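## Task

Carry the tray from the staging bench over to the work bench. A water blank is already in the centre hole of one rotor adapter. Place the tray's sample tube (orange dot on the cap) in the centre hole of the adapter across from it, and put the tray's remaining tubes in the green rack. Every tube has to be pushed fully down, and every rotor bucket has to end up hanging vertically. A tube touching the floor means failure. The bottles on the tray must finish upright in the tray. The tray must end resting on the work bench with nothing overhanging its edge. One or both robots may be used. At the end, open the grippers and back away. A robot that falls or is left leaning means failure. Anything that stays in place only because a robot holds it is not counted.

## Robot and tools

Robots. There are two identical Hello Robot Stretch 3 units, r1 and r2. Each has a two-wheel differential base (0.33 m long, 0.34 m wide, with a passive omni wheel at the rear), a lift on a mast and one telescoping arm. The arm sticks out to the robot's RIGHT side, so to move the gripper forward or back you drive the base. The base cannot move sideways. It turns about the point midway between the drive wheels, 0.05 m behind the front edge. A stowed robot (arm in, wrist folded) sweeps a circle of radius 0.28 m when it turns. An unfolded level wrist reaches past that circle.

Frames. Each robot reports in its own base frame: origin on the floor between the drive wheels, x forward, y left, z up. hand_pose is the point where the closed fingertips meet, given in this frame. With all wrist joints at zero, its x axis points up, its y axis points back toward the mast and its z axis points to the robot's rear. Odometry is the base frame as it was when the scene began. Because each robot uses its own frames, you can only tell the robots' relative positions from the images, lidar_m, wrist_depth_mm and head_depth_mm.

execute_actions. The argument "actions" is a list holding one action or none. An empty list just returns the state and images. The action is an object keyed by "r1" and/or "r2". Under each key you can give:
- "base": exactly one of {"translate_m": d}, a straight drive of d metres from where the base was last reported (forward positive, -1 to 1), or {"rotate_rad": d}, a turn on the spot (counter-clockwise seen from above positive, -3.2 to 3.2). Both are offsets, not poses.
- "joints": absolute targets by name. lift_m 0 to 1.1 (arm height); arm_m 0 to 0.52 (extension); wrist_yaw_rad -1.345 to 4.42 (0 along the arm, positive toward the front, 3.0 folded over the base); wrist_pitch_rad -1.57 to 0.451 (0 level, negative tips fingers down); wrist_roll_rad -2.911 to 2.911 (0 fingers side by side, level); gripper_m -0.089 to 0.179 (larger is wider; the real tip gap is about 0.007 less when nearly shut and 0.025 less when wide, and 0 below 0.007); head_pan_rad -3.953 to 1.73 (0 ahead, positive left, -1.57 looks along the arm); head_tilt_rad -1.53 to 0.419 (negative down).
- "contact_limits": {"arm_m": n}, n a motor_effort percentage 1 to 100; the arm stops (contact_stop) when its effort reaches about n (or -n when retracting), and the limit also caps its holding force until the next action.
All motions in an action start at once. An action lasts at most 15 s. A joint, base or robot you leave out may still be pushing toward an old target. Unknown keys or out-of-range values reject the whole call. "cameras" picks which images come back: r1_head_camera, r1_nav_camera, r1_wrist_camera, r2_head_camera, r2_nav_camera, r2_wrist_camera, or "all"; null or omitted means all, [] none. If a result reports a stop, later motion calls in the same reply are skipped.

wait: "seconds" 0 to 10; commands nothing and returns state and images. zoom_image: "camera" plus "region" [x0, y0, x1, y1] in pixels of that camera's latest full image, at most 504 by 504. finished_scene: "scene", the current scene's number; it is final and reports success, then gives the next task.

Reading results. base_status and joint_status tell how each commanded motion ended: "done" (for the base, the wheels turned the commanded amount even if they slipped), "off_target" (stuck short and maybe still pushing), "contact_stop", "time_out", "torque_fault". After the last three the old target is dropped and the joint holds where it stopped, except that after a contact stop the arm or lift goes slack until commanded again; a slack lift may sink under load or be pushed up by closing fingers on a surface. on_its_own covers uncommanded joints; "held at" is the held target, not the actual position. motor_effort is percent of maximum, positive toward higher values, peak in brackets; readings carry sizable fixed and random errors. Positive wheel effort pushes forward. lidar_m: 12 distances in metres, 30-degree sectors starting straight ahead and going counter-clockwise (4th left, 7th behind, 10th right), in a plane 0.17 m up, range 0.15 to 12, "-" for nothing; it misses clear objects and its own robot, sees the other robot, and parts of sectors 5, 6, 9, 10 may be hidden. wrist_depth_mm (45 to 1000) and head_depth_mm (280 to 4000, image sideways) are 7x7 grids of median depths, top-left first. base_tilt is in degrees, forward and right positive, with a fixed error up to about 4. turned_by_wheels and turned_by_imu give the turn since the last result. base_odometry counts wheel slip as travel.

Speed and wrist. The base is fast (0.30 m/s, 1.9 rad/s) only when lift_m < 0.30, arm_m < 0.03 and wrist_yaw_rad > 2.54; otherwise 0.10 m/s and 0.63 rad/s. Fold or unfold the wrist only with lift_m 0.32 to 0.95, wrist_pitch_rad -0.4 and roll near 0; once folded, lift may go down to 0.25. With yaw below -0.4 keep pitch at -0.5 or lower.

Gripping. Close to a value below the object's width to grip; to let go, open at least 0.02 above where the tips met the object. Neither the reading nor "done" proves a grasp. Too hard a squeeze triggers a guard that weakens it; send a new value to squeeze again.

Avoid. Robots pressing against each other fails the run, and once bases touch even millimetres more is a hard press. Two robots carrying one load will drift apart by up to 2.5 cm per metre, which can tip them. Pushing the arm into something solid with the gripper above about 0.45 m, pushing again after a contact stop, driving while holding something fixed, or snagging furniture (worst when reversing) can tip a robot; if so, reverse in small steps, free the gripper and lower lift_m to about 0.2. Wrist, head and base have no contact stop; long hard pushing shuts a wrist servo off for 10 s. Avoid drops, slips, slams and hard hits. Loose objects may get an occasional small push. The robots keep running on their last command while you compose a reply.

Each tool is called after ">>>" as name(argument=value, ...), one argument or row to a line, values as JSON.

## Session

>>> execute_actions(
  actions=[],
)

Scene clock: 0.00 s.
r1.base_odometry: x=+0.000 y=+0.000 heading=+0.000 (m, m, rad; r1's odometry frame)
r1.turned_by_wheels: +0.000 (rad since the last result)
r1.turned_by_imu: +0.000 (rad since the last result)
r1.base_tilt: forward=-0.7 right=-0.2 (deg)
r1.lidar_m: 1.30 2.73 2.60 1.40 2.52 1.27 1.28 4.26 1.65 1.11 1.02 1.04
r1.head_depth_mm: 1159 1148 1136 1130 1125 1112 1108 / 1284 1268 1260 1249 1240 1226 1220 / 1435 1426 1410 1407 1378 1366 1358 / 1642 1622 1602 1592 1574 1557 1542 / 1829 1877 1850 1843 1810 1789 1769 / 1916 2209 2185 2160 2118 2099 2027 / 1936 2609 2685 2644 2613 2538 2307
r1.base_status: not commanded
r1.joint_positions: lift_m=+0.572 arm_m=-0.001 wrist_yaw_rad=+3.135 wrist_pitch_rad=-0.323 wrist_roll_rad=+0.009 gripper_m=+0.037 head_pan_rad=+0.001 head_tilt_rad=-0.014
r1.joint_status: not commanded
r1.motor_effort: left_wheel=+0 right_wheel=+0 lift_m=+24 arm_m=+0 wrist_yaw_rad=+0 wrist_pitch_rad=+7 wrist_roll_rad=+1 gripper_m=+0 head_pan_rad=+0 head_tilt_rad=+1 (%)
r1.hand_pose: x=-0.0196 y=+0.0913 z=+0.6069 quat_wxyz=(+0.117, +0.701, +0.111, +0.695) (m; r1's base frame)
r1.wrist_depth_mm: - - - - - - - / - - - - - - - / - - - - - - - / - - - - - - - / - - - - - - - / 980 988 979 998 - 988 961 / 814 807 - 820 776 814 794
r2.base_odometry: x=+0.000 y=+0.000 heading=+0.000 (m, m, rad; r2's odometry frame)
r2.turned_by_wheels: +0.000 (rad since the last result)
r2.turned_by_imu: +0.000 (rad since the last result)
r2.base_tilt: forward=+0.8 right=-0.8 (deg)
r2.lidar_m: 2.41 1.90 1.28 1.19 1.21 1.54 3.36 1.37 1.17 2.40 1.77 1.27
r2.head_depth_mm: 1968 2550 - - 3085 2525 2279 / 1949 2517 - - 2835 2830 2337 / 1939 2669 - - - 3646 2410 / 1923 2819 - - - 3719 2426 / 1919 2797 - - - 3767 2451 / 1916 2772 - - - 3796 2477 / 1892 2744 - - - 3869 2491
r2.base_status: not commanded
r2.joint_positions: lift_m=+0.341 arm_m=-0.001 wrist_yaw_rad=+2.997 wrist_pitch_rad=-0.488 wrist_roll_rad=+0.019 gripper_m=+0.037 head_pan_rad=+0.000 head_tilt_rad=-0.001
r2.joint_status: not commanded
r2.motor_effort: left_wheel=-1 right_wheel=+0 lift_m=+35 arm_m=+1 wrist_yaw_rad=+0 wrist_pitch_rad=+6 wrist_roll_rad=+0 gripper_m=+0 head_pan_rad=+1 head_tilt_rad=+1 (%)
r2.hand_pose: x=+0.0098 y=+0.0687 z=+0.3386 quat_wxyz=(+0.222, +0.703, +0.119, +0.665) (m; r2's base frame)
r2.wrist_depth_mm: - - - - - - - / - - - - - - - / 954 975 945 943 918 930 941 / 787 766 738 754 737 778 744 / 658 640 - 635 656 634 624 / 561 551 - 566 - 537 544 / 487 - - - 480 472 477
pictures: r1_head_camera (sideways: a quarter turn clockwise sets it upright), r1_nav_camera (sideways: a quarter turn counterclockwise sets it upright), r1_wrist_camera, r2_head_camera (sideways: a quarter turn clockwise sets it upright), r2_nav_camera (sideways: a quarter turn counterclockwise sets it upright), r2_wrist_camera
camera_calibration (this result's frames):
r1_head_camera: T_world_to_cam=[[0.00196746, -0.0416451, -0.999131, 1.32564], [0.0247269, 0.998829, -0.0415838, 0.0553673], [0.999692, -0.0246236, 0.00299492, -0.0487287], [0, 0, 0, 1]] pos_world=[0.0447365, -0.00129598, 1.32693]
r1_nav_camera: T_world_to_cam=[[0.00902733, -0.0135224, 0.999868, -1.262], [0.0337063, -0.999336, -0.0138196, 0.0697909], [0.999391, 0.0338266, -0.00856555, -0.0342685], [0, 0, 0, 1]] pos_world=[0.0432877, 0.0538385, 1.26251]
r1_wrist_camera: T_world_to_cam=[[0.999561, -0.000466273, -0.0296306, 0.0433666], [-0.026589, -0.455603, -0.889786, 0.615717], [-0.0130849, 0.890183, -0.455415, 0.354086], [0, 0, 0, 1]] pos_world=[-0.0223431, -0.0346589, 0.710397]
r2_head_camera: T_world_to_cam=[[0.0297017, 0.0286686, -0.999148, 1.31408], [0.0214577, 0.99934, 0.029312, -0.0363516], [0.999328, -0.0223101, 0.0290669, -0.0911361], [0, 0, 0, 1]] pos_world=[0.0528246, -0.00337836, 1.31667]
r2_nav_camera: T_world_to_cam=[[-0.034775, 0.021401, 0.999166, -1.26191], [0.0318074, -0.999241, 0.0225096, 0.0219259], [0.998889, 0.0325637, 0.0340679, -0.0905775], [0, 0, 0, 1]] pos_world=[0.0458966, 0.0518649, 1.26345]
r2_wrist_camera: T_world_to_cam=[[0.990071, -0.139368, -0.018353, 0.00459421], [-0.0979114, -0.590027, -0.801425, 0.349327], [0.100864, 0.795264, -0.597814, 0.312825], [0, 0, 0, 1]] pos_world=[-0.00189833, -0.0420264, 0.467055]
Images, in order (width x height): r1_head_camera 896x504, r1_nav_camera 672x504, r1_wrist_camera 644x364, r2_head_camera 896x504, r2_nav_camera 672x504, r2_wrist_camera 644x364.

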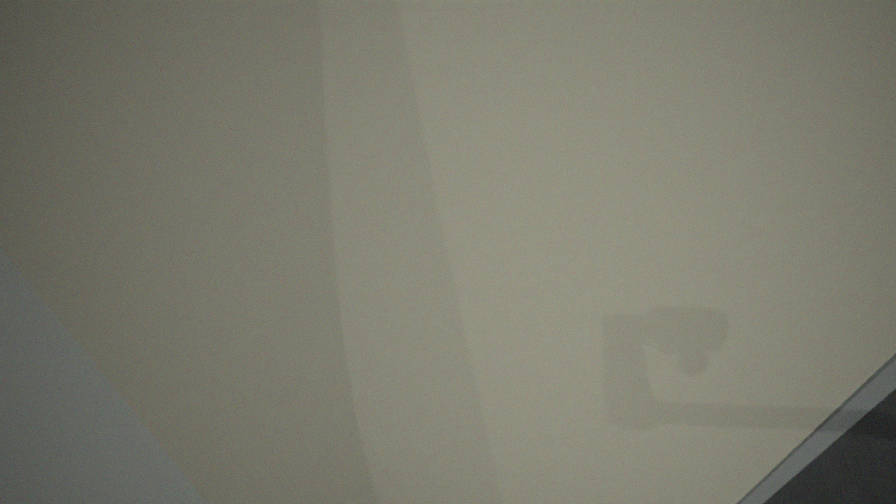

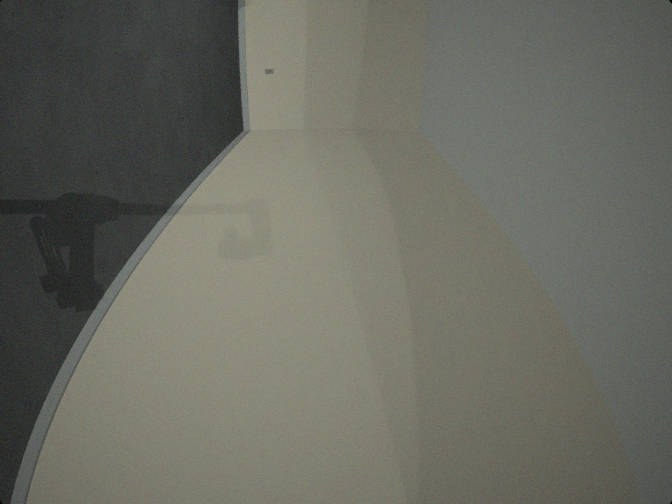

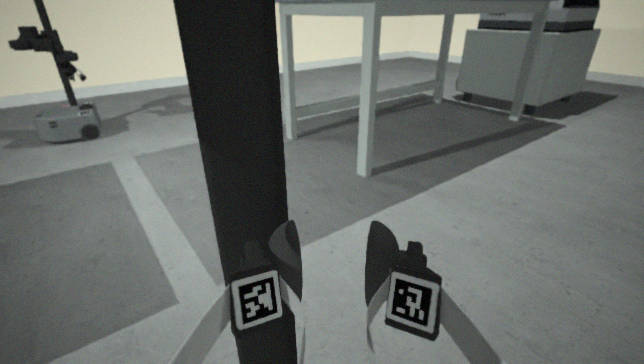

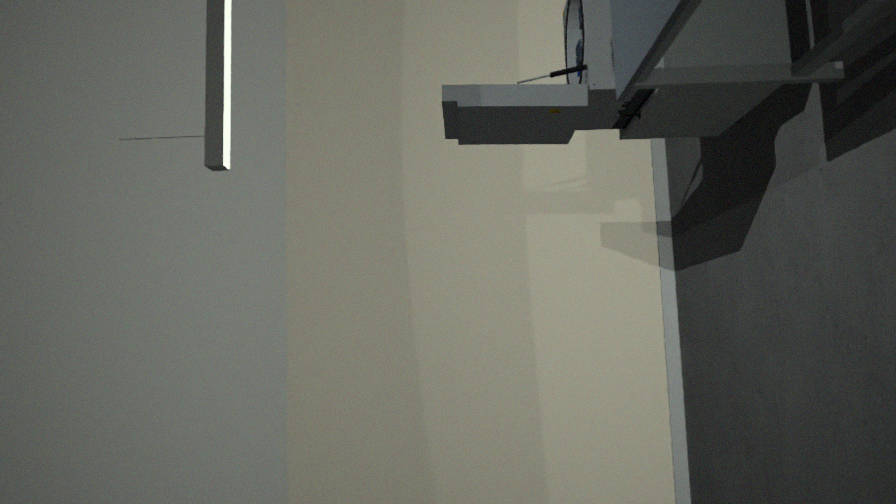

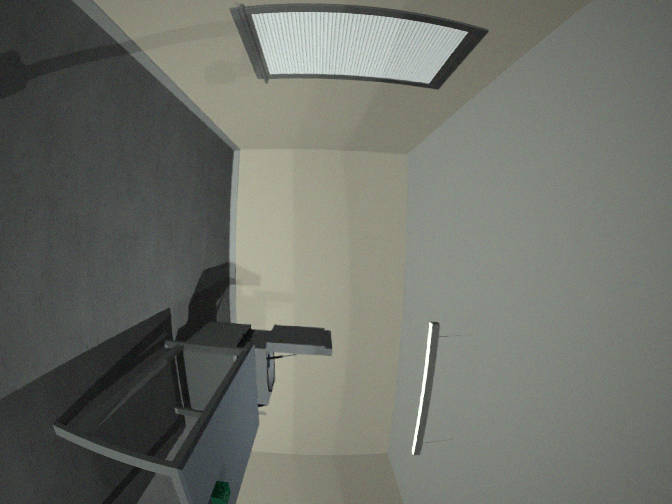

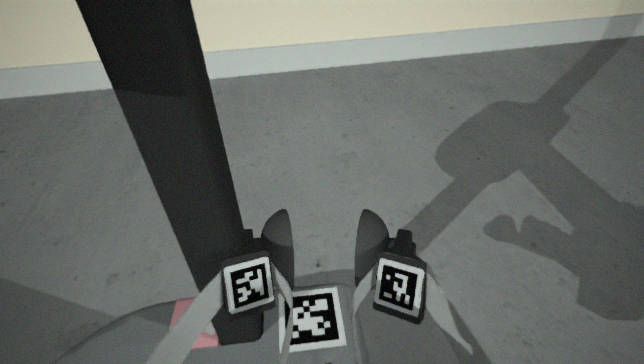

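>>> execute_actions(
  actions=[
    {"r1":{"base":{"rotate_rad":2.217},"joints":{"wrist_yaw_rad":3.0,"wrist_pitch_rad":-0.4}},"r2":{"base":{"rotate_rad":-1.449},"joints":{"wrist_pitch_rad":-0.4}}},
  ],
  cameras=[],
)

>>> execute_actions(
  actions=[
    {"r1":{"base":{"translate_m":0.62},"joints":{"lift_m":0.8,"head_tilt_rad":-0.6}},"r2":{"base":{"translate_m":0.42},"joints":{"lift_m":0.8,"head_tilt_rad":-0.6}}},
  ],
  cameras=["r1_nav_camera","r2_nav_camera"],
)

>>> execute_actions(
  actions=[
    {"r1":{"base":{"rotate_rad":1.57},"joints":{"lift_m":0.94,"head_pan_rad":-0.8}},"r2":{"base":{"rotate_rad":1.57},"joints":{"lift_m":0.94,"head_pan_rad":-1.9}}},
  ],
  cameras=["r1_nav_camera","r2_nav_camera","r1_head_camera"],
)

Scene clock: 8.00 s.
r1.base_odometry: x=+0.000 y=+0.000 heading=+2.217 (m, m, rad; r1's odometry frame)
r1.turned_by_wheels: +2.217 (rad since the last result)
r1.turned_by_imu: +2.223 (rad since the last result)
r1.base_tilt: forward=-0.8 right=-0.2 (deg)
r1.lidar_m: 2.51 1.27 2.38 3.89 1.42 1.06 1.02 1.06 1.46 4.09 1.41 1.40
r1.head_depth_mm: 1862 2715 3665 3738 3722 3637 2427 / 1874 2771 3753 3741 3681 3577 2378 / 1876 2792 3671 3666 3695 3599 2373 / 1888 2831 3683 3686 3640 2641 2342 / 1911 2819 3610 3662 3617 3286 2334 / 1929 2835 3692 3634 3660 3456 2312 / 1939 2894 3668 3667 3676 3443 2319
r1.base_status: done
r1.joint_positions: lift_m=+0.572 arm_m=-0.001 wrist_yaw_rad=+3.002 wrist_pitch_rad=-0.413 wrist_roll_rad=+0.009 gripper_m=+0.037 head_pan_rad=+0.001 head_tilt_rad=-0.014
r1.joint_status: all done
r1.motor_effort: left_wheel=-1(5) right_wheel=+1(5) lift_m=+24(25) arm_m=+0(1) wrist_yaw_rad=-2(2) wrist_pitch_rad=+7(6) wrist_roll_rad=+0(0) gripper_m=+0(0) head_pan_rad=+0(0) head_tilt_rad=+1(1) (%)
r1.hand_pose: x=+0.0101 y=+0.0788 z=+0.5862 quat_wxyz=(+0.194, +0.703, +0.096, +0.677) (m; r1's base frame)
r1.wrist_depth_mm: - - - - - - - / - - - - - - - / - - - - - - - / - - - - - - - / - - - - - - - / 877 872 - 884 - 874 870 / 749 750 - 748 738 723 740
r2.base_odometry: x=+0.000 y=+0.000 heading=-1.449 (m, m, rad; r2's odometry frame)
r2.turned_by_wheels: -1.449 (rad since the last result)
r2.turned_by_imu: -1.459 (rad since the last result)
r2.base_tilt: forward=+0.7 right=-0.8 (deg)
r2.lidar_m: 2.52 1.77 1.27 4.42 1.67 1.23 1.19 1.24 1.71 4.32 1.19 1.17
r2.head_depth_mm: 1966 2905 3439 3403 3391 3364 2382 / 1954 2862 3463 3416 3391 3390 2406 / 1937 2838 3432 3437 3392 3367 2395 / 1924 2830 3405 3428 3413 3381 2377 / 1912 2797 3438 3407 3386 3391 2461 / 1901 2791 3404 3429 3408 3390 2468 / 1896 2728 3411 3393 3414 3411 2481
r2.base_status: done
r2.joint_positions: lift_m=+0.341 arm_m=-0.001 wrist_yaw_rad=+2.997 wrist_pitch_rad=-0.422 wrist_roll_rad=+0.019 gripper_m=+0.037 head_pan_rad=+0.000 head_tilt_rad=-0.001
r2.joint_status: all done
r2.motor_effort: left_wheel=+2(7) right_wheel=-3(7) lift_m=+35(35) arm_m=+1(1) wrist_yaw_rad=+0(0) wrist_pitch_rad=+9(10) wrist_roll_rad=+0(0) gripper_m=+0(0) head_pan_rad=+1(1) head_tilt_rad=+1(1) (%)
r2.hand_pose: x=+0.0111 y=+0.0775 z=+0.3532 quat_wxyz=(+0.199, +0.706, +0.096, +0.672) (m; r2's base frame)
r2.wrist_depth_mm: - - - - - - - / - - - - - - - / - - - - - - - / 856 851 834 822 858 823 822 / 724 706 - 698 717 692 692 / 589 599 - 581 - 581 577 / 510 520 - - 500 505 501
pictures: none
No camera images: the call's "cameras" was empty. Leave "cameras" out to get every camera's image.

Scene clock: 15.70 s.
r1.base_odometry: x=-0.373 y=+0.495 heading=+2.217 (m, m, rad; r1's odometry frame)
r1.turned_by_wheels: +0.000 (rad since the last result)
r1.turned_by_imu: +0.004 (rad since the last result)
r1.base_tilt: forward=-0.7 right=-0.3 (deg)
r1.lidar_m: 1.47 1.28 0.86 2.22 2.27 1.70 1.64 1.71 2.36 2.42 1.04 1.41
r1.head_depth_mm: 2640 2931 3178 2469 1889 1525 1288 / 2647 2901 3139 2461 1883 1519 1280 / 2562 2793 3134 2325 1808 1512 1273 / 2631 2784 3121 2415 1809 1506 1270 / 2640 2863 3135 2374 1827 1497 1261 / 2655 2852 3135 2381 1820 1490 1251 / 2673 2927 3098 2343 1822 1484 1249
r1.base_status: done
r1.joint_positions: lift_m=+0.800 arm_m=-0.001 wrist_yaw_rad=+3.002 wrist_pitch_rad=-0.414 wrist_roll_rad=+0.009 gripper_m=+0.037 head_pan_rad=+0.001 head_tilt_rad=-0.593
r1.joint_status: all done
r1.motor_effort: left_wheel=-2(3) right_wheel=+1(5) lift_m=+26(29) arm_m=-1(1) wrist_yaw_rad=-2(1) wrist_pitch_rad=+7(7) wrist_roll_rad=+1(0) gripper_m=+1(2) head_pan_rad=+0(0) head_tilt_rad=-2(24) (%)
r1.hand_pose: x=+0.0101 y=+0.0787 z=+0.8134 quat_wxyz=(+0.194, +0.703, +0.096, +0.677) (m; r1's base frame)
r1.wrist_depth_mm: - - - - - 962 - / - - - - - 841 883 / - - - - - - - / - - - - - - - / - - - - - - - / - - - - - - - / - - - - 952 - 990
r2.base_odometry: x=+0.051 y=-0.417 heading=-1.449 (m, m, rad; r2's odometry frame)
r2.turned_by_wheels: +0.000 (rad since the last result)
r2.turned_by_imu: +0.001 (rad since the last result)
r2.base_tilt: forward=+0.6 right=-0.9 (deg)
r2.lidar_m: 1.48 1.43 1.03 1.79 2.25 1.67 1.61 1.68 2.32 1.62 0.91 1.34
r2.head_depth_mm: 2676 2883 3077 2320 1815 1495 1262 / 2663 2905 3091 2321 1817 1502 1269 / 2614 1488 2895 2224 1782 1497 1269 / 2670 2787 3065 2322 1773 1503 1278 / 2664 2821 3093 2342 1829 1501 1275 / 2666 2900 3114 2372 1844 1516 1281 / 2659 2889 3100 2353 1846 1510 1276
r2.base_status: done
r2.joint_positions: lift_m=+0.799 arm_m=-0.001 wrist_yaw_rad=+2.997 wrist_pitch_rad=-0.421 wrist_roll_rad=+0.019 gripper_m=+0.037 head_pan_rad=+0.001 head_tilt_rad=-0.592
r2.joint_status: all done
r2.motor_effort: left_wheel=+1(8) right_wheel=-3(4) lift_m=+45(47) arm_m=+1(1) wrist_yaw_rad=+0(0) wrist_pitch_rad=+9(10) wrist_roll_rad=+0(0) gripper_m=+0(0) head_pan_rad=+0(0) head_tilt_rad=-3(22) (%)
r2.hand_pose: x=+0.0111 y=+0.0777 z=+0.8115 quat_wxyz=(+0.199, +0.706, +0.096, +0.673) (m; r2's base frame)
r2.wrist_depth_mm: - - - - - 981 - / - - - - - - - / - - - - - - - / - - - - - - - / - - - - - - - / - - - - - - - / - - - - - 978 994
pictures: r1_nav_camera (sideways: a quarter turn counterclockwise sets it upright), r2_nav_camera (sideways: a quarter turn counterclockwise sets it upright)
camera_calibration (this result's frames):
r1_nav_camera: T_world_to_cam=[[0.554081, -0.0129532, 0.832362, -1.04654], [0.0208493, -0.999349, -0.0294307, 0.0901766], [0.832202, 0.0336612, -0.55345, 0.675913], [0, 0, 0, 1]] pos_world=[0.0154933, 0.0538098, 1.24784]
r2_nav_camera: T_world_to_cam=[[0.528523, 0.0216858, 0.848642, -1.06865], [0.0390488, -0.999237, 0.00121489, 0.0496145], [0.84802, 0.0324963, -0.528967, 0.643155], [0, 0, 0, 1]] pos_world=[0.0174593, 0.0518509, 1.24705]
Images, in order (width x height): r1_nav_camera 672x504, r2_nav_camera 672x504.

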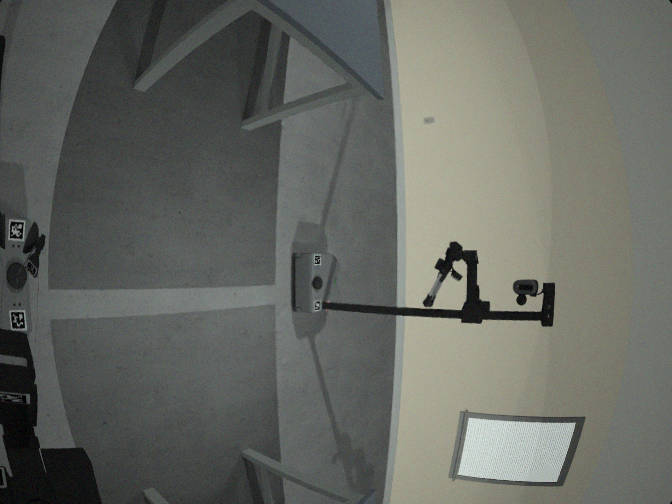

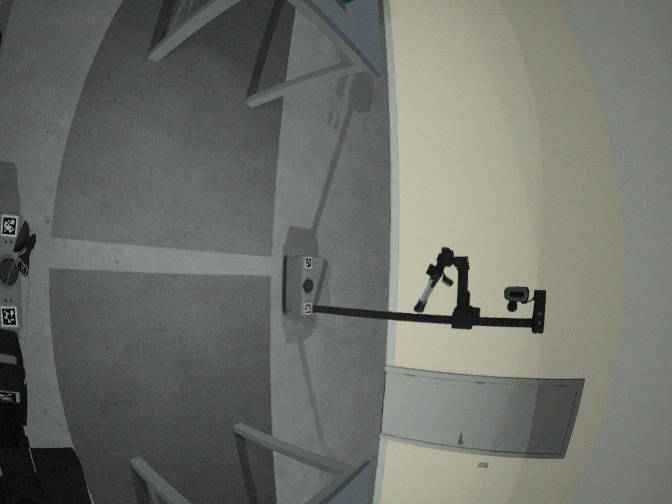

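Scene clock: 19.17 s.
r1.base_odometry: x=-0.373 y=+0.495 heading=-2.497 (m, m, rad; r1's odometry frame)
r1.turned_by_wheels: +1.570 (rad since the last result)
r1.turned_by_imu: +1.574 (rad since the last result)
r1.base_tilt: forward=-0.7 right=-0.3 (deg)
r1.lidar_m: 2.22 2.26 1.70 1.64 1.72 2.37 2.42 1.05 1.41 1.48 1.28 0.86
r1.head_depth_mm: 2963 3156 3327 2473 1889 1524 1284 / 3165 3383 3538 2455 1873 1521 1284 / 3420 3693 3479 2140 1751 1515 1273 / 3750 - 1416 2207 1792 1509 1272 / - - 1407 1134 1833 1490 1262 / - - 1386 1020 1716 1332 1256 / - - 1372 1006 1706 1475 1255
r1.base_status: done
r1.joint_positions: lift_m=+0.940 arm_m=-0.001 wrist_yaw_rad=+3.002 wrist_pitch_rad=-0.415 wrist_roll_rad=+0.009 gripper_m=+0.037 head_pan_rad=-0.793 head_tilt_rad=-0.593
r1.joint_status: all done
r1.motor_effort: left_wheel=-1(5) right_wheel=+1(4) lift_m=+27(30) arm_m=-1(0) wrist_yaw_rad=-1(1) wrist_pitch_rad=+7(7) wrist_roll_rad=+0(1) gripper_m=-1(0) head_pan_rad=-5(57) head_tilt_rad=-3(3) (%)
r1.hand_pose: x=+0.0101 y=+0.0786 z=+0.9533 quat_wxyz=(+0.194, +0.703, +0.096, +0.677) (m; r1's base frame)
r1.wrist_depth_mm: - - - - - - - / - - - - - - - / - - - - - - - / - - - - - - - / - - - - - - - / - - - - - - - / - - - - - - -
r2.base_odometry: x=+0.051 y=-0.417 heading=+0.121 (m, m, rad; r2's odometry frame)
r2.turned_by_wheels: +1.570 (rad since the last result)
r2.turned_by_imu: +1.581 (rad since the last result)
r2.base_tilt: forward=+0.7 right=-0.9 (deg)
r2.lidar_m: 1.81 2.24 1.66 1.61 1.68 2.34 1.61 0.91 1.35 1.48 1.43 1.03
r2.head_depth_mm: 3144 3437 1400 2071 1931 - - / 2983 3277 3184 2296 1947 - - / 2902 3181 3215 2332 1943 - - / 2821 3083 3203 2323 1945 - - / 2744 2997 3150 2347 1861 - - / 2683 2886 3075 2339 1719 1595 - / 2589 2786 2950 2273 1669 1550 -
r2.base_status: done
r2.joint_positions: lift_m=+0.940 arm_m=-0.001 wrist_yaw_rad=+2.997 wrist_pitch_rad=-0.421 wrist_roll_rad=+0.019 gripper_m=+0.037 head_pan_rad=-1.893 head_tilt_rad=-0.593
r2.joint_status: all done
r2.motor_effort: left_wheel=-4(9) right_wheel=+2(9) lift_m=+45(46) arm_m=+1(1) wrist_yaw_rad=+0(0) wrist_pitch_rad=+9(9) wrist_roll_rad=+0(0) gripper_m=+1(1) head_pan_rad=-4(53) head_tilt_rad=-2(3) (%)
r2.hand_pose: x=+0.0111 y=+0.0777 z=+0.9516 quat_wxyz=(+0.199, +0.706, +0.096, +0.673) (m; r2's base frame)
r2.wrist_depth_mm: - - - - - - - / - - - - - - - / - - - - - - - / - - - - - - - / - - - - - - - / - - - - - - - / - - - - - - -
pictures: r1_head_camera (sideways: a quarter turn clockwise sets it upright), r1_nav_camera (sideways: a quarter turn counterclockwise sets it upright), r2_nav_camera (sideways: a quarter turn counterclockwise sets it upright)
camera_calibration (this result's frames):
r1_head_camera: T_world_to_cam=[[-0.41184, 0.35875, -0.837667, 1.11724], [0.710749, 0.701743, -0.0489028, 0.0606759], [0.570284, -0.615511, -0.543987, 0.665792], [0, 0, 0, 1]] pos_world=[0.0373102, -0.0335881, 1.30103]
r1_nav_camera: T_world_to_cam=[[0.379239, -0.404284, 0.832305, -1.0454], [-0.698073, -0.715422, -0.0294327, 0.0945647], [0.607348, -0.569847, -0.553536, 0.677397], [0, 0, 0, 1]] pos_world=[0.0510554, 0.0310264, 1.24784]
r2_nav_camera: T_world_to_cam=[[-0.147123, -0.508294, 0.848524, -1.06437], [-0.960031, 0.27989, 0.00120629, 0.0557201], [-0.238106, -0.814432, -0.529156, 0.650027], [0, 0, 0, 1]] pos_world=[0.0516749, -0.0272065, 1.24704]
Images, in order (width x height): r1_head_camera 896x504, r1_nav_camera 672x504, r2_nav_camera 672x504.

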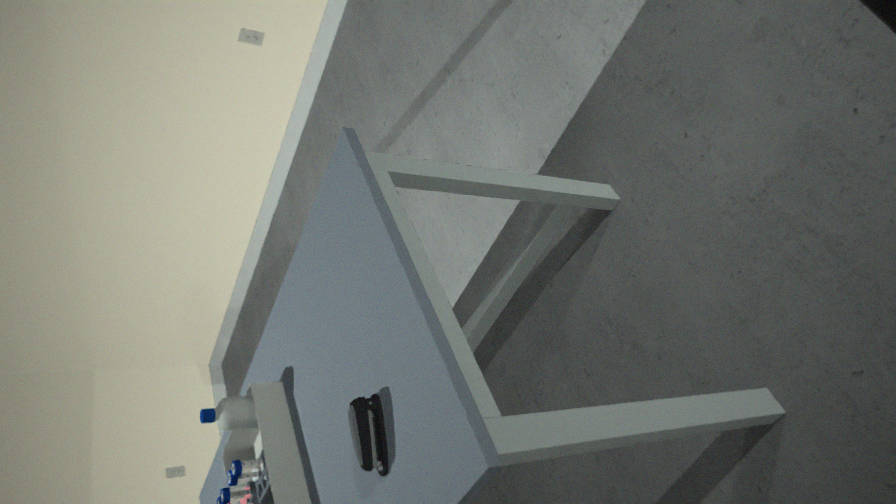

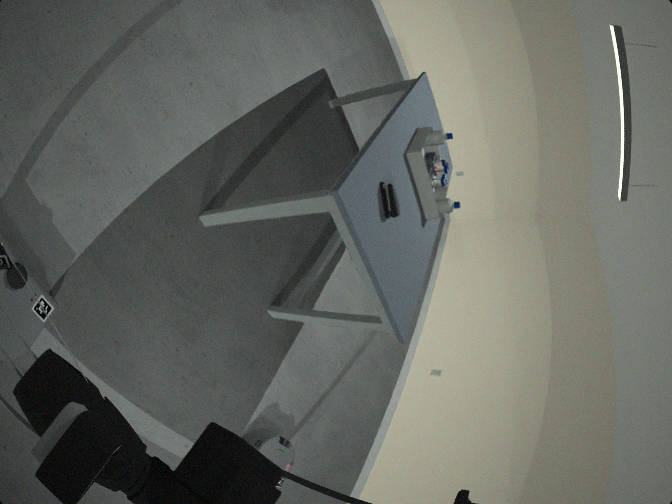

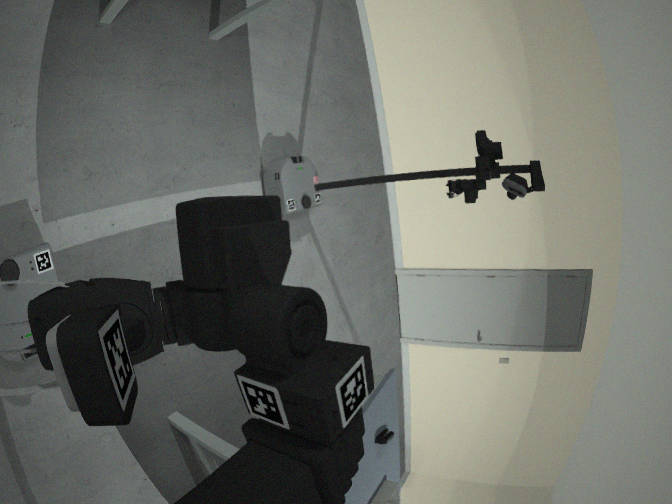

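>>> execute_actions(
  actions=[
    {"r1":{"base":{"rotate_rad":-0.01},"joints":{"wrist_yaw_rad":0}},"r2":{"base":{"rotate_rad":-0.012},"joints":{"wrist_yaw_rad":0}}},
  ],
  cameras=[],
)

>>> execute_actions(
  actions=[
    {"r1":{"base":{"translate_m":1.0},"joints":{"lift_m":1.09,"wrist_pitch_rad":-1.57,"wrist_roll_rad":1.57,"gripper_m":0.07,"head_pan_rad":-1.2,"head_tilt_rad":-0.7}},"r2":{"base":{"translate_m":-1.0},"joints":{"lift_m":1.09,"wrist_pitch_rad":-1.55,"wrist_roll_rad":1.57,"gripper_m":0.07,"head_pan_rad":-2.0}}},
  ],
  cameras=["r1_nav_camera","r2_nav_camera","r1_head_camera","r2_head_camera"],
)

Scene clock: 24.17 s.
r1.base_odometry: x=-0.373 y=+0.495 heading=-2.507 (m, m, rad; r1's odometry frame)
r1.turned_by_wheels: -0.010 (rad since the last result)
r1.turned_by_imu: -0.010 (rad since the last result)
r1.base_tilt: forward=-0.7 right=-0.3 (deg)
r1.lidar_m: 2.22 2.29 1.70 1.64 1.71 2.35 2.42 1.04 1.42 1.47 1.28 0.86
r1.head_depth_mm: 2933 3124 3243 2484 1891 1534 1288 / 3163 3401 3478 2445 1881 1525 1278 / 3434 3699 3430 2133 1747 1516 1279 / 3738 - 1424 2220 1781 1503 1264 / - - 1408 1129 1834 1494 1266 / - - 1396 1031 1776 1383 1251 / - - 1369 1006 1658 1440 1247
r1.base_status: done
r1.joint_positions: lift_m=+0.940 arm_m=-0.001 wrist_yaw_rad=+0.002 wrist_pitch_rad=-0.415 wrist_roll_rad=+0.009 gripper_m=+0.037 head_pan_rad=-0.793 head_tilt_rad=-0.593
r1.joint_status: all done
r1.motor_effort: left_wheel=-1(1) right_wheel=+0(2) lift_m=+26(26) arm_m=-1(0) wrist_yaw_rad=-2(2) wrist_pitch_rad=+7(7) wrist_roll_rad=+0(0) gripper_m=+1(1) head_pan_rad=-4(5) head_tilt_rad=-3(3) (%)
r1.hand_pose: x=-0.0211 y=-0.3688 z=+0.9533 quat_wxyz=(+0.689, +0.146, -0.694, -0.146) (m; r1's base frame)
r1.wrist_depth_mm: - - - - - - - / - - - - - - - / - - - - - - - / - - - - - - - / - - - - - - - / - - - - - - - / - - - - - - -
r2.base_odometry: x=+0.051 y=-0.417 heading=+0.109 (m, m, rad; r2's odometry frame)
r2.turned_by_wheels: -0.012 (rad since the last result)
r2.turned_by_imu: -0.012 (rad since the last result)
r2.base_tilt: forward=+0.7 right=-0.9 (deg)
r2.lidar_m: 1.72 2.27 1.67 1.61 1.67 2.31 1.68 0.91 1.35 1.48 1.42 1.03
r2.head_depth_mm: 3164 3464 1396 2135 1926 - - / 3030 3308 3204 2296 1926 - - / 2925 3184 3205 2321 1953 - - / 2828 3057 3210 2334 1943 - - / 2751 3018 3130 2353 1899 - - / 2648 2895 3066 2350 1893 - - / 2589 2795 3002 2272 1660 1473 1283
r2.base_status: done
r2.joint_positions: lift_m=+0.940 arm_m=-0.001 wrist_yaw_rad=+0.002 wrist_pitch_rad=-0.421 wrist_roll_rad=+0.019 gripper_m=+0.037 head_pan_rad=-1.893 head_tilt_rad=-0.593
r2.joint_status: all done
r2.motor_effort: left_wheel=-2(2) right_wheel=+1(2) lift_m=+45(46) arm_m=+1(1) wrist_yaw_rad=+1(0) wrist_pitch_rad=+9(9) wrist_roll_rad=+0(0) gripper_m=+1(1) head_pan_rad=-4(4) head_tilt_rad=-3(3) (%)
r2.hand_pose: x=-0.0212 y=-0.3681 z=+0.9516 quat_wxyz=(+0.685, +0.147, -0.698, -0.149) (m; r2's base frame)
r2.wrist_depth_mm: - - - - - - - / - - - - - - - / - - - - - - - / - - - - - - - / - - - - - - - / - - - - - - - / - - - - - - -
pictures: none
No camera images: the call's "cameras" was empty. Leave "cameras" out to get every camera's image.

Scene clock: 35.23 s.
r1.base_odometry: x=-1.178 y=-0.098 heading=-2.507 (m, m, rad; r1's odometry frame)
r1.turned_by_wheels: +0.000 (rad since the last result)
r1.turned_by_imu: +0.006 (rad since the last result)
r1.base_tilt: forward=-0.7 right=-0.3 (deg)
r1.lidar_m: 3.27 2.29 1.67 1.60 1.71 2.35 2.01 2.23 0.44 1.04 1.09 1.25
r1.head_depth_mm: 2598 2844 1616 877 667 - - / 2670 2980 1157 867 698 - - / 2805 3110 1142 861 692 607 1233 / 2915 3211 1003 857 688 1309 1207 / 3013 3327 970 821 684 1340 1205 / 3160 3465 972 788 681 1384 1193 / 3251 3547 968 809 696 1385 1189
r1.base_status: done
r1.joint_positions: lift_m=+1.090 arm_m=-0.001 wrist_yaw_rad=+0.001 wrist_pitch_rad=-1.557 wrist_roll_rad=+1.562 gripper_m=+0.070 head_pan_rad=-1.193 head_tilt_rad=-0.691
r1.joint_status: all done
joint sent to its limit — the command would take r1.wrist_pitch_rad past its lower limit, so that joint was sent only as far as its limit.
r1.motor_effort: left_wheel=-1(3) right_wheel=+1(3) lift_m=+27(28) arm_m=-1(1) wrist_yaw_rad=-1(2) wrist_pitch_rad=-4(7) wrist_roll_rad=+4(6) gripper_m=+1(81) head_pan_rad=-5(43) head_tilt_rad=-3(12) (%)
r1.hand_pose: x=-0.0216 y=-0.1230 z=+0.9720 quat_wxyz=(+0.004, +0.003, -0.712, -0.703) (m; r1's base frame)
r1.wrist_depth_mm: 347 502 - - - - - / 353 - - - - - - / 361 - - - - - - / 375 - - - - - - / 382 - - - - - - / 389 - - - - - - / 397 405 - - - - -
r2.base_odometry: x=-0.943 y=-0.526 heading=+0.109 (m, m, rad; r2's odometry frame)
r2.turned_by_wheels: +0.000 (rad since the last result)
r2.turned_by_imu: -0.001 (rad since the last result)
r2.base_tilt: forward=+0.7 right=-0.9 (deg)
r2.lidar_m: 2.00 2.29 1.68 1.62 1.67 2.30 3.33 0.61 0.45 0.43 0.45 2.23
r2.head_depth_mm: - - 1401 - - 1575 1160 / - - - - - - 1067 / - - - - - - 1214 / - - - - - - 1248 / - - - - - - - / - - - - - - - / - - - - - - -
r2.base_status: done
r2.joint_positions: lift_m=+1.089 arm_m=-0.001 wrist_yaw_rad=+0.001 wrist_pitch_rad=-1.540 wrist_roll_rad=+1.562 gripper_m=+0.070 head_pan_rad=-1.993 head_tilt_rad=-0.593
r2.joint_status: all done
r2.motor_effort: left_wheel=-1(7) right_wheel=+1(4) lift_m=+45(48) arm_m=+1(1) wrist_yaw_rad=-1(0) wrist_pitch_rad=-3(8) wrist_roll_rad=+5(7) gripper_m=+0(93) head_pan_rad=-4(18) head_tilt_rad=-3(3) (%)
r2.hand_pose: x=-0.0216 y=-0.1274 z=+0.9713 quat_wxyz=(+0.004, +0.003, -0.718, -0.697) (m; r2's base frame)
r2.wrist_depth_mm: 363 - - - - - - / 373 - - - - - - / 378 - - - - - - / 388 - - - - - - / 399 - - - - - - / 407 568 - - - - - / 421 - - - - - -
pictures: r1_head_camera (sideways: a quarter turn clockwise sets it upright), r1_nav_camera (sideways: a quarter turn counterclockwise sets it upright), r2_head_camera (sideways: a quarter turn clockwise sets it upright), r2_nav_camera (sideways: a quarter turn counterclockwise sets it upright)
camera_calibration (this result's frames):
r1_head_camera: T_world_to_cam=[[-0.269077, 0.564919, -0.780041, 1.04125], [0.926124, 0.374083, -0.0485513, 0.0588984], [0.264372, -0.735478, -0.623842, 0.771545], [0, 0, 0, 1]] pos_world=[0.0216533, -0.0427986, 1.2964]
r1_nav_camera: T_world_to_cam=[[0.221108, -0.593633, 0.773764, -0.968122], [-0.92265, -0.384372, -0.0312377, 0.0982807], [0.315957, -0.707006, -0.632703, 0.782165], [0, 0, 0, 1]] pos_world=[0.0576076, 0.0160629, 1.24705]
r2_head_camera: T_world_to_cam=[[0.244433, 0.474404, -0.845691, 1.11225], [0.897476, -0.440897, 0.0120721, -0.0192346], [-0.367136, -0.761939, -0.533536, 0.649446], [0, 0, 0, 1]] pos_world=[-0.0161737, -0.0412999, 1.28736]
r2_nav_camera: T_world_to_cam=[[-0.197043, -0.491103, 0.848524, -1.06407], [-0.927361, 0.374165, 0.00120629, 0.0555208], [-0.31808, -0.786651, -0.529156, 0.650515], [0, 0, 0, 1]] pos_world=[0.0487369, -0.0316126, 1.24704]
Images, in order (width x height): r1_head_camera 896x504, r1_nav_camera 672x504, r2_head_camera 896x504, r2_nav_camera 672x504.

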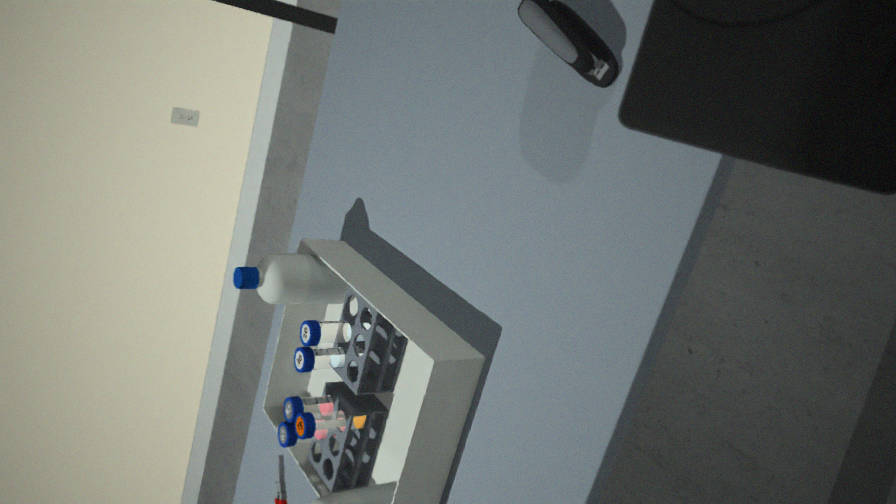

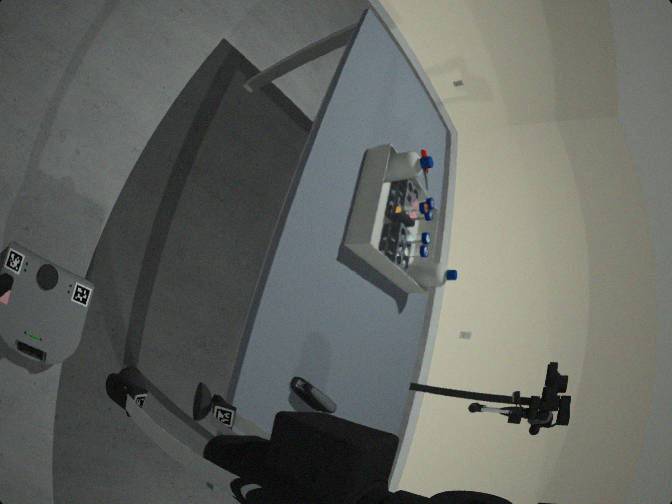

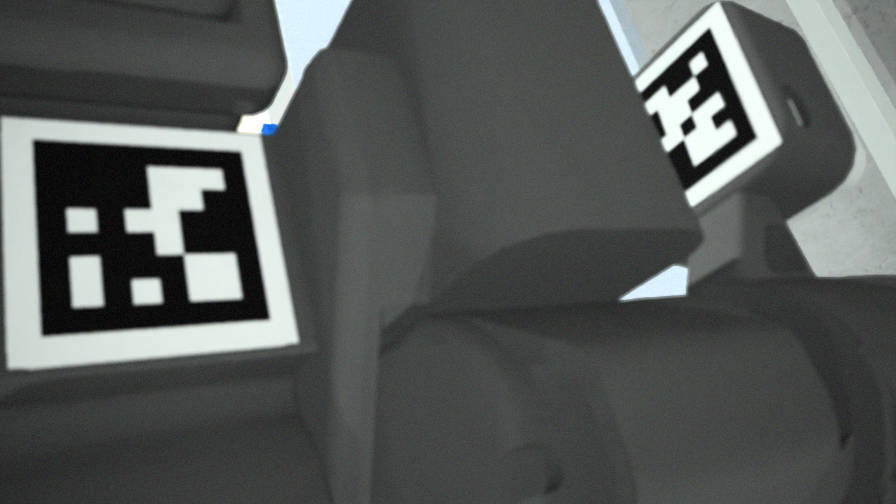

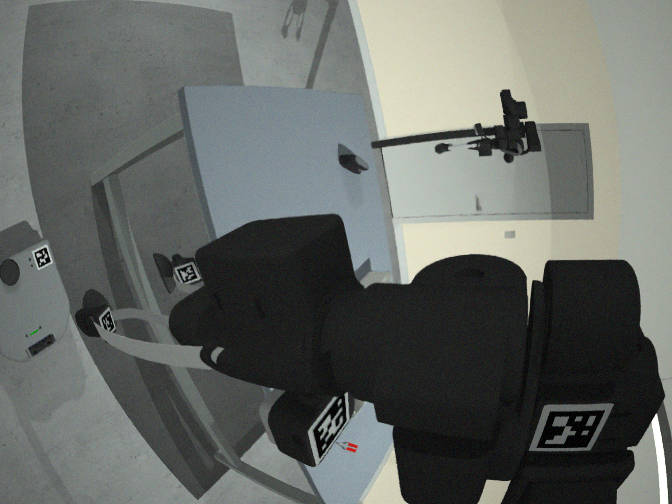

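>>> execute_actions(
  actions=[
    {"r1":{"base":{"translate_m":0.49},"joints":{"arm_m":0.40,"head_pan_rad":-1.57}},"r2":{"base":{"translate_m":-0.4},"joints":{"arm_m":0.42,"head_pan_rad":-1.57,"head_tilt_rad":-0.69}}},
  ],
  cameras=["r1_wrist_camera","r2_wrist_camera","r1_head_camera","r2_head_camera"],
)

Scene clock: 42.87 s.
r1.base_odometry: x=-1.573 y=-0.389 heading=-2.507 (m, m, rad; r1's odometry frame)
r1.turned_by_wheels: +0.000 (rad since the last result)
r1.turned_by_imu: +0.002 (rad since the last result)
r1.base_tilt: forward=-0.7 right=-0.2 (deg)
r1.lidar_m: 2.78 2.28 1.69 1.61 1.68 2.35 2.50 0.80 1.09 1.05 1.09 0.80
r1.head_depth_mm: 2676 2990 1163 876 701 627 1222 / 2767 2918 1153 838 695 624 1222 / - 2849 939 829 691 622 1207 / 2694 - 1027 820 686 618 1205 / 2694 3024 1016 699 683 615 1197 / 2680 2998 1109 732 679 612 1194 / 2695 3042 1097 836 674 1288 1194
r1.base_status: done
r1.joint_positions: lift_m=+1.090 arm_m=+0.400 wrist_yaw_rad=+0.000 wrist_pitch_rad=-1.558 wrist_roll_rad=+1.564 gripper_m=+0.070 head_pan_rad=-1.563 head_tilt_rad=-0.692
r1.joint_status: all done
r1.motor_effort: left_wheel=+0(2) right_wheel=+1(3) lift_m=+26(26) arm_m=+5(7) wrist_yaw_rad=-1(1) wrist_pitch_rad=-4(4) wrist_roll_rad=+3(4) gripper_m=+1(0) head_pan_rad=-4(40) head_tilt_rad=-2(2) (%)
r1.hand_pose: x=-0.0215 y=-0.5234 z=+0.9721 quat_wxyz=(+0.003, +0.002, -0.711, -0.703) (m; r1's base frame)
r1.wrist_depth_mm: 347 343 341 341 339 - - / 295 341 348 346 350 346 - / 302 353 354 362 355 - - / 309 361 367 362 358 - - / 330 372 369 368 370 - - / 259 360 379 381 380 - - / 333 340 252 389 385 - -
r2.base_odometry: x=-1.341 y=-0.569 heading=+0.109 (m, m, rad; r2's odometry frame)
r2.turned_by_wheels: +0.000 (rad since the last result)
r2.turned_by_imu: +0.000 (rad since the last result)
r2.base_tilt: forward=+0.7 right=-0.8 (deg)
r2.lidar_m: 2.39 2.29 1.68 1.62 1.68 2.31 2.92 0.61 0.45 0.43 0.45 0.61
r2.head_depth_mm: 2727 3014 1093 791 684 1310 1207 / 2753 3023 909 825 685 1313 1212 / 2728 3055 1008 816 687 1317 1216 / - - 1017 702 689 1318 1217 / 2664 2993 1106 851 691 624 1217 / 2660 2941 1112 851 691 624 1223 / 2645 2953 1118 854 694 625 1221
r2.base_status: done
r2.joint_positions: lift_m=+1.089 arm_m=+0.420 wrist_yaw_rad=+0.000 wrist_pitch_rad=-1.541 wrist_roll_rad=+1.564 gripper_m=+0.070 head_pan_rad=-1.577 head_tilt_rad=-0.682
r2.joint_status: all done
r2.motor_effort: left_wheel=-2(8) right_wheel=+1(3) lift_m=+45(45) arm_m=+4(3) wrist_yaw_rad=+1(0) wrist_pitch_rad=-3(3) wrist_roll_rad=+4(5) gripper_m=+1(0) head_pan_rad=+5(41) head_tilt_rad=-3(9) (%)
r2.hand_pose: x=-0.0215 y=-0.5479 z=+0.9714 quat_wxyz=(+0.003, +0.002, -0.717, -0.697) (m; r2's base frame)
r2.wrist_depth_mm: 298 329 349 349 348 - - / 336 360 361 358 354 356 - / 263 348 363 366 366 - - / 325 349 231 373 377 - - / 397 394 236 384 382 - - / 414 409 - 398 397 - - / 422 416 416 406 407 - -
pictures: r1_head_camera (sideways: a quarter turn clockwise sets it upright), r1_wrist_camera, r2_head_camera (sideways: a quarter turn clockwise sets it upright), r2_wrist_camera
camera_calibration (this result's frames):
r1_head_camera: T_world_to_cam=[[-0.0463983, 0.624346, -0.779769, 1.03953], [0.998728, 0.0135862, -0.0485487, 0.0584521], [-0.0197171, -0.78103, -0.624182, 0.77372], [0, 0, 0, 1]] pos_world=[0.00511036, -0.0455239, 1.29638]
r1_wrist_camera: T_world_to_cam=[[0.01113, 0.999557, -0.0276, 0.555924], [0.988957, -0.00692413, 0.148044, -0.0915912], [0.147787, -0.0289429, -0.988596, 1.1083], [0, 0, 0, 1]] pos_world=[-0.0793995, -0.524235, 1.12456]
r2_head_camera: T_world_to_cam=[[0.0323822, 0.605735, -0.795007, 1.04747], [0.999092, -0.0416604, 0.00895292, -0.0157924], [-0.0276973, -0.794575, -0.606534, 0.742344], [0, 0, 0, 1]] pos_world=[0.0024196, -0.0452971, 1.28314]
r2_wrist_camera: T_world_to_cam=[[-0.0108585, 0.999048, -0.0422488, 0.586673], [0.98854, 0.0170873, 0.149991, -0.0786301], [0.150571, -0.0401359, -0.987784, 1.10678], [0, 0, 0, 1]] pos_world=[-0.0825496, -0.540349, 1.12984]
Images, in order (width x height): r1_head_camera 896x504, r1_wrist_camera 644x364, r2_head_camera 896x504, r2_wrist_camera 644x364.

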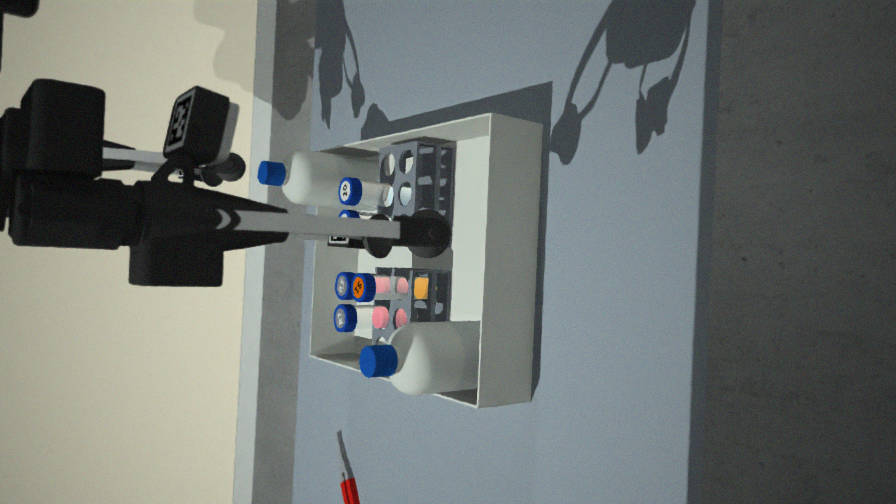

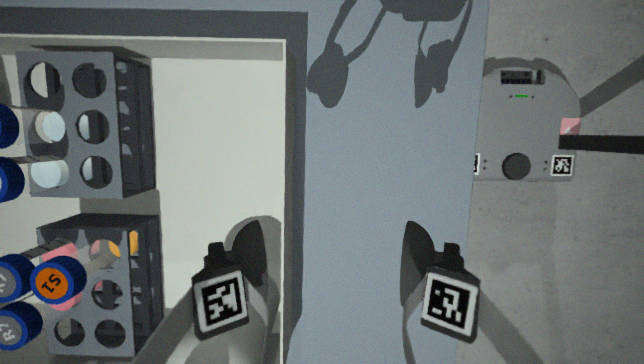

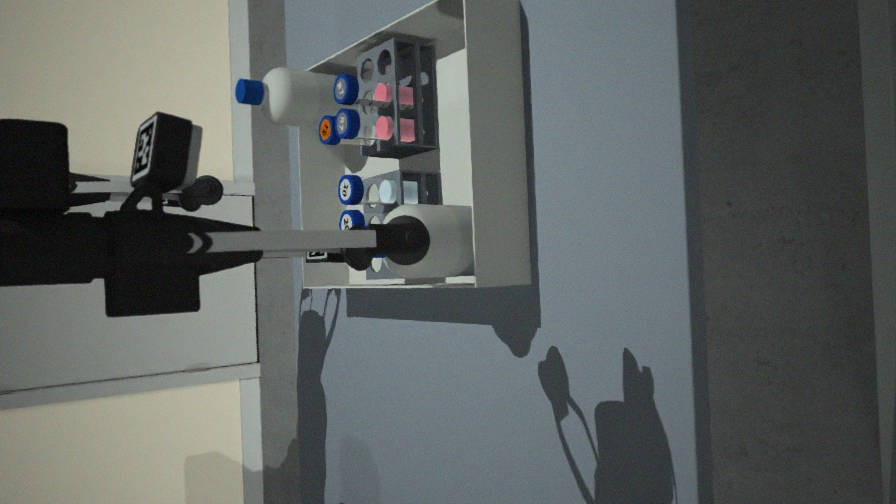

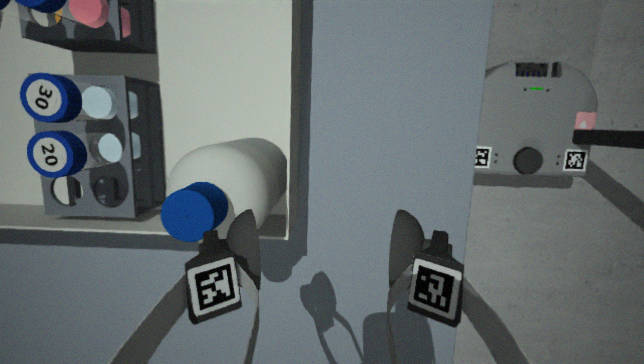

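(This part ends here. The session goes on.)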